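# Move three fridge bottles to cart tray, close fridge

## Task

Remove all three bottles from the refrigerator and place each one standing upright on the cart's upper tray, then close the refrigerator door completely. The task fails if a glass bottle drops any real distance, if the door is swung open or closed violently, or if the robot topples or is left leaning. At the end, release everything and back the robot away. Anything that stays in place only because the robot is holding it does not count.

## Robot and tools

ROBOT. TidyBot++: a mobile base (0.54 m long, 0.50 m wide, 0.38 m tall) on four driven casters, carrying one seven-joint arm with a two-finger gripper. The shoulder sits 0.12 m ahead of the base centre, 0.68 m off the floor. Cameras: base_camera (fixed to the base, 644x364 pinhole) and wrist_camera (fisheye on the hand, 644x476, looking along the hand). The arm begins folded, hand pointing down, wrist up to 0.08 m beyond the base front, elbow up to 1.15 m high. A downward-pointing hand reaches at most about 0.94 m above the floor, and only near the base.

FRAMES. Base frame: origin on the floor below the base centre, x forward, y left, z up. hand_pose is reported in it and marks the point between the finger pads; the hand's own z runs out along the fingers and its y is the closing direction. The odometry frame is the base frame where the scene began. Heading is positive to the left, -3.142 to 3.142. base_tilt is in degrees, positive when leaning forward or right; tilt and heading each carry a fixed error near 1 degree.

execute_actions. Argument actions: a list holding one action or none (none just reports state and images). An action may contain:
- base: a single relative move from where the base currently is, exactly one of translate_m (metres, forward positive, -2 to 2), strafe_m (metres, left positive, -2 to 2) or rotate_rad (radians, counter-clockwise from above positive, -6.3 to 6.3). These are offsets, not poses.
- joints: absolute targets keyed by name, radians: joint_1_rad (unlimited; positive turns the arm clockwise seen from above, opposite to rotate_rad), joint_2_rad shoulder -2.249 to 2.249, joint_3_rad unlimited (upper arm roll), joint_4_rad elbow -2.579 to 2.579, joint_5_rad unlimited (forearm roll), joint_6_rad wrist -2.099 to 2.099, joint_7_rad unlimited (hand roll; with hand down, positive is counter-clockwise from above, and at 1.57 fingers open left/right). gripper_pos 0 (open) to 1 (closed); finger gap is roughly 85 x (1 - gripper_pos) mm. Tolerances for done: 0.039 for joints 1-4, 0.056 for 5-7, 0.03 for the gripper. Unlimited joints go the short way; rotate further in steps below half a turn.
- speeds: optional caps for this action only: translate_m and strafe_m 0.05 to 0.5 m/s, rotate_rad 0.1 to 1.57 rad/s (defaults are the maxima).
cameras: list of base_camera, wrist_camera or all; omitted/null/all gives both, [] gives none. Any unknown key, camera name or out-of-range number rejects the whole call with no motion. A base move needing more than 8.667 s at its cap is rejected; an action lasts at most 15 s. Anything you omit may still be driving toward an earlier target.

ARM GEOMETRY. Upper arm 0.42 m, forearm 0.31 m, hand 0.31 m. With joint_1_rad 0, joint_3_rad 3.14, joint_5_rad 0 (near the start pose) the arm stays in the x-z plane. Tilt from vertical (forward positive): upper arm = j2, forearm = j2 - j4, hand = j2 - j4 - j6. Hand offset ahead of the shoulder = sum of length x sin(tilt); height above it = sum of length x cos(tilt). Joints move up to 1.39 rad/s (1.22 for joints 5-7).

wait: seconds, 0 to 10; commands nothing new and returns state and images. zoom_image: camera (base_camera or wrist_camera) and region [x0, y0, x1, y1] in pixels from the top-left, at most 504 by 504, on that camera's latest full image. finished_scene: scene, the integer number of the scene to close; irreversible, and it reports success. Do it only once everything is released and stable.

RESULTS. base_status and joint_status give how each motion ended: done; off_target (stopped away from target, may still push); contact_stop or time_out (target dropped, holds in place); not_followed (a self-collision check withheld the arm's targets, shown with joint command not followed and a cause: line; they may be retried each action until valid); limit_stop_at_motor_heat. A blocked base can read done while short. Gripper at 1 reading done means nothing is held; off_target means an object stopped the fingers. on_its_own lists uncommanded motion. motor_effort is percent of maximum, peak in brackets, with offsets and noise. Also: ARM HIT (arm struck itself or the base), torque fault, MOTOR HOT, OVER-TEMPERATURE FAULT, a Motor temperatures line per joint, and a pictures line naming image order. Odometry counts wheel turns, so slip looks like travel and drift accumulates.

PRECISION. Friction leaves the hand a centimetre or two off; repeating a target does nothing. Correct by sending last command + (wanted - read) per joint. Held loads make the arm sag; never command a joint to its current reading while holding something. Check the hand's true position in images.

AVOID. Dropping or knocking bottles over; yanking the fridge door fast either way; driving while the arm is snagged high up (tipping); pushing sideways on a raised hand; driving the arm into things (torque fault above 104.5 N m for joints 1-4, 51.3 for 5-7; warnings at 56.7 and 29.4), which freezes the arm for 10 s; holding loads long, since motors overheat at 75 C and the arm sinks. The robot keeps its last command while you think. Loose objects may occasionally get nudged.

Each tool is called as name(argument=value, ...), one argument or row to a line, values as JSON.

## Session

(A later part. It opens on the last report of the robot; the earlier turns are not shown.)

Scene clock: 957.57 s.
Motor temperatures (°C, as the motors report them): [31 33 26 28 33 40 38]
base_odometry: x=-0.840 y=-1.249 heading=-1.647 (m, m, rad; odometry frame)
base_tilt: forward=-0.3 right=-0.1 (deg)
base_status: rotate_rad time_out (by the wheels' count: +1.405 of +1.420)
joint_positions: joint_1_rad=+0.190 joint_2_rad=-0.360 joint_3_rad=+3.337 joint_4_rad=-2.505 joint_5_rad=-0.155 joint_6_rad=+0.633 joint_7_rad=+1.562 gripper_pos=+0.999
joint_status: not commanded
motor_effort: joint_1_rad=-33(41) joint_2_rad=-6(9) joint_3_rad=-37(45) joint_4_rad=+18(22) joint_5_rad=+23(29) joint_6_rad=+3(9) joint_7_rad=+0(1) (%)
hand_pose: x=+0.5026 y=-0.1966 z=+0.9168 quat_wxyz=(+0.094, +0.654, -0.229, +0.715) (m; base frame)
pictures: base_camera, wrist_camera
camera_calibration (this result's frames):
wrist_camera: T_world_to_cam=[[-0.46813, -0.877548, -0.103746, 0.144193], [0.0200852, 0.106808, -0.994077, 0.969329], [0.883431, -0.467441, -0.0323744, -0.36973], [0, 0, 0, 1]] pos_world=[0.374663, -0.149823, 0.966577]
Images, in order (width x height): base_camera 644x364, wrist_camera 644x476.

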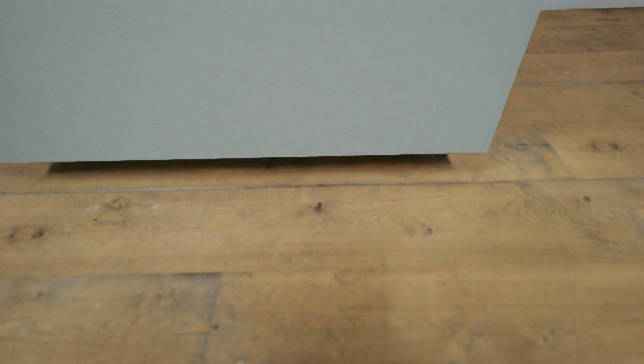

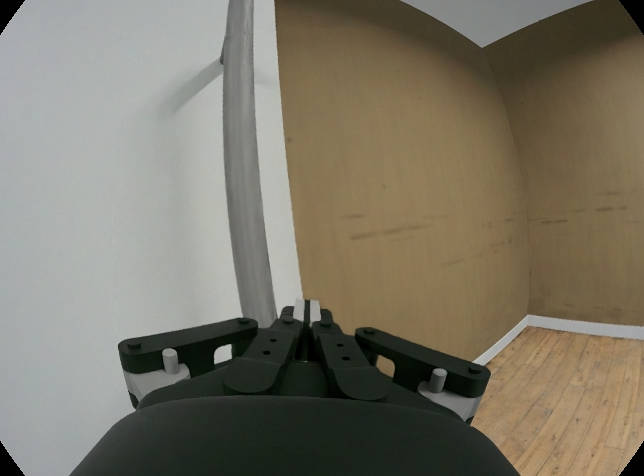

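execute_actions(
  actions=[
    {"base": {"translate_m": -0.3}},
  ],
  cameras=[],
)

execute_actions(
  actions=[
    {"joints": {"joint_1_rad": 0.0, "joint_3_rad": 3.14, "joint_5_rad": 0.0}},
  ],
)

Scene clock: 966.07 s.
Motor temperatures (°C, as the motors report them): [31 33 27 28 33 40 38]
base_odometry: x=-0.818 y=-0.949 heading=-1.646 (m, m, rad; odometry frame)
base_tilt: forward=-0.3 right=-0.2 (deg)
base_status: done
joint_positions: joint_1_rad=-0.012 joint_2_rad=-0.362 joint_3_rad=+3.127 joint_4_rad=-2.512 joint_5_rad=-0.033 joint_6_rad=+0.631 joint_7_rad=+1.562 gripper_pos=+0.999
joint_status: not commanded
motor_effort: joint_1_rad=-1(34) joint_2_rad=-6(9) joint_3_rad=+0(37) joint_4_rad=+21(22) joint_5_rad=-1(23) joint_6_rad=+9(9) joint_7_rad=+0(1) (%)
hand_pose: x=+0.5437 y=+0.0073 z=+0.9194 quat_wxyz=(-0.014, +0.688, -0.009, +0.725) (m; base frame)
pictures: none
No camera images: the call's "cameras" was empty. Leave "cameras" out to get every camera's image.

Scene clock: 966.47 s.
Motor temperatures (°C, as the motors report them): [31 33 27 28 33 40 38]
base_odometry: x=-0.818 y=-0.949 heading=-1.646 (m, m, rad; odometry frame)
base_tilt: forward=-0.3 right=-0.2 (deg)
base_status: not commanded
joint_positions: joint_1_rad=-0.012 joint_2_rad=-0.362 joint_3_rad=+3.127 joint_4_rad=-2.512 joint_5_rad=-0.033 joint_6_rad=+0.631 joint_7_rad=+1.562 gripper_pos=+0.999
joint_status: all done
motor_effort: joint_1_rad=-1(1) joint_2_rad=-6(6) joint_3_rad=+0(1) joint_4_rad=+21(21) joint_5_rad=-1(2) joint_6_rad=+9(9) joint_7_rad=+0(0) (%)
hand_pose: x=+0.5437 y=+0.0073 z=+0.9194 quat_wxyz=(-0.014, +0.688, -0.009, +0.725) (m; base frame)
pictures: base_camera, wrist_camera
camera_calibration (this result's frames):
wrist_camera: T_world_to_cam=[[-0.0234126, -0.997234, 0.0705417, -0.0584411], [-0.0175511, -0.0701401, -0.997383, 0.974062], [0.999572, -0.0245894, -0.0158604, -0.392148], [0, 0, 0, 1]] pos_world=[0.407708, 0.000398651, 0.969416]
Images, in order (width x height): base_camera 644x364, wrist_camera 644x476.

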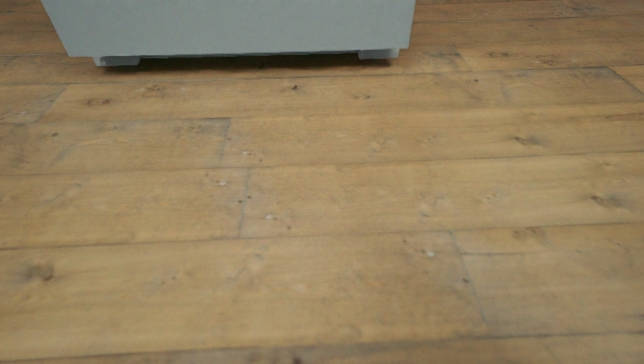

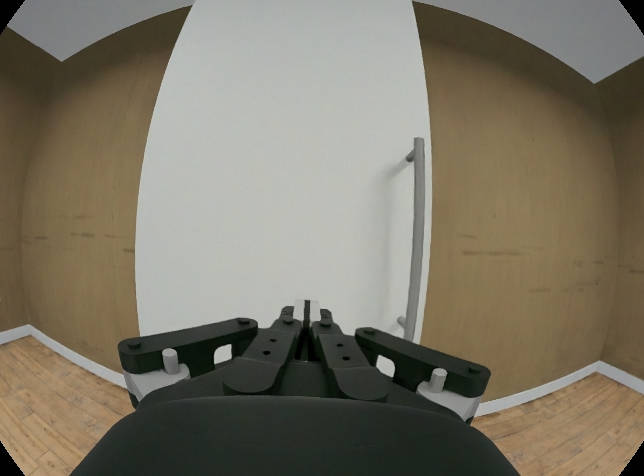

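execute_actions(
  actions=[
    {"base": {"translate_m": 0.27}, "speeds": {"translate_m": 0.12}},
  ],
)

Scene clock: 984.67 s.
Motor temperatures (°C, as the motors report them): [31 32 27 28 33 40 38]
base_odometry: x=-0.838 y=-1.219 heading=-1.647 (m, m, rad; odometry frame)
base_tilt: forward=-0.3 right=-0.2 (deg)
base_status: done
joint_positions: joint_1_rad=-0.012 joint_2_rad=-0.360 joint_3_rad=+3.127 joint_4_rad=-2.512 joint_5_rad=-0.033 joint_6_rad=+0.631 joint_7_rad=+1.562 gripper_pos=+0.999
joint_status: not commanded
motor_effort: joint_1_rad=-1(0) joint_2_rad=-6(8) joint_3_rad=+0(0) joint_4_rad=+21(22) joint_5_rad=-2(1) joint_6_rad=+9(9) joint_7_rad=+0(0) (%)
hand_pose: x=+0.5441 y=+0.0074 z=+0.9185 quat_wxyz=(-0.014, +0.689, -0.009, +0.724) (m; base frame)
pictures: base_camera, wrist_camera
camera_calibration (this result's frames):
wrist_camera: T_world_to_cam=[[-0.0232698, -0.997232, 0.0706119, -0.0585075], [-0.0195436, -0.0701637, -0.997344, 0.97428], [0.999538, -0.0245881, -0.0178569, -0.39076], [0, 0, 0, 1]] pos_world=[0.408259, 0.000405465, 0.968846]
Images, in order (width x height): base_camera 644x364, wrist_camera 644x476.

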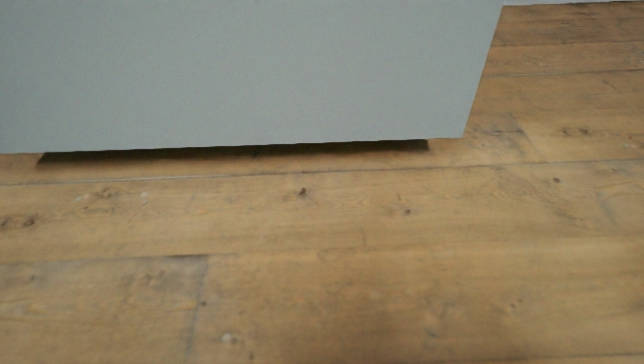

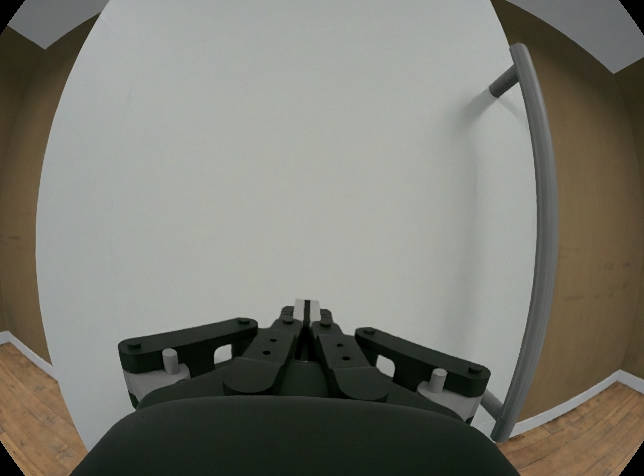

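No contact yet. A little more, slowly.

execute_actions(
  actions=[
    {"base": {"translate_m": 0.06}, "speeds": {"translate_m": 0.06}},
  ],
  cameras=[],
)

Scene clock: 990.77 s.
Motor temperatures (°C, as the motors report them): [31 32 27 28 33 40 38]
base_odometry: x=-0.843 y=-1.278 heading=-1.648 (m, m, rad; odometry frame)
base_tilt: forward=-0.4 right=-0.2 (deg)
base_status: done
joint_positions: joint_1_rad=-0.012 joint_2_rad=-0.403 joint_3_rad=+3.127 joint_4_rad=-2.544 joint_5_rad=-0.033 joint_6_rad=+0.630 joint_7_rad=+1.562 gripper_pos=+0.999
joint_status: not commanded
motor_effort: joint_1_rad=+1(1) joint_2_rad=+3(8) joint_3_rad=+1(2) joint_4_rad=+23(31) joint_5_rad=-2(3) joint_6_rad=+5(9) joint_7_rad=+0(0) (%)
hand_pose: x=+0.5291 y=+0.0071 z=+0.9179 quat_wxyz=(-0.014, +0.685, -0.009, +0.728) (m; base frame)
pictures: none
No camera images: the call's "cameras" was empty. Leave "cameras" out to get every camera's image.

execute_actions(
  actions=[
    {"base": {"translate_m": -0.45}},
  ],
)

Scene clock: 997.50 s.
Motor temperatures (°C, as the motors report them): [31 32 27 28 33 40 38]
base_odometry: x=-0.808 y=-0.829 heading=-1.648 (m, m, rad; odometry frame)
base_tilt: forward=-0.3 right=-0.2 (deg)
base_status: done
joint_positions: joint_1_rad=-0.012 joint_2_rad=-0.361 joint_3_rad=+3.128 joint_4_rad=-2.542 joint_5_rad=-0.033 joint_6_rad=+0.629 joint_7_rad=+1.562 gripper_pos=+0.999
joint_status: not commanded
motor_effort: joint_1_rad=+0(1) joint_2_rad=-6(9) joint_3_rad=+0(1) joint_4_rad=+21(22) joint_5_rad=+0(2) joint_6_rad=+9(10) joint_7_rad=+1(0) (%)
hand_pose: x=+0.5389 y=+0.0070 z=+0.9009 quat_wxyz=(-0.013, +0.700, -0.009, +0.713) (m; base frame)
pictures: base_camera, wrist_camera
camera_calibration (this result's frames):
wrist_camera: T_world_to_cam=[[-0.0213428, -0.997152, 0.0723383, -0.0603343], [-0.0509158, -0.0711768, -0.996163, 0.972371], [0.998475, -0.0249441, -0.0492517, -0.357054], [0, 0, 0, 1]] pos_world=[0.40473, 0.000141414, 0.955419]
Images, in order (width x height): base_camera 644x364, wrist_camera 644x476.

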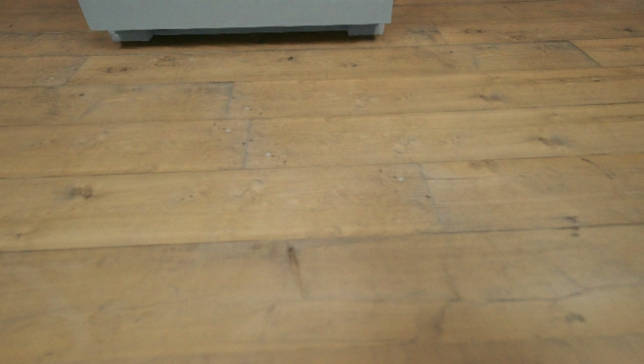

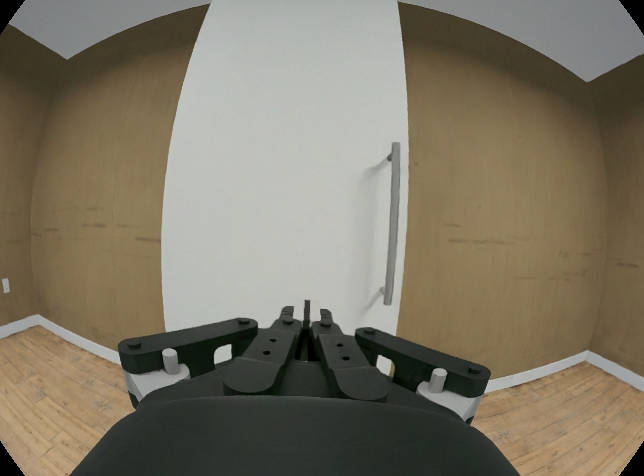

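finished_scene(
  scene=2,
)

The scene is finished: the task was done.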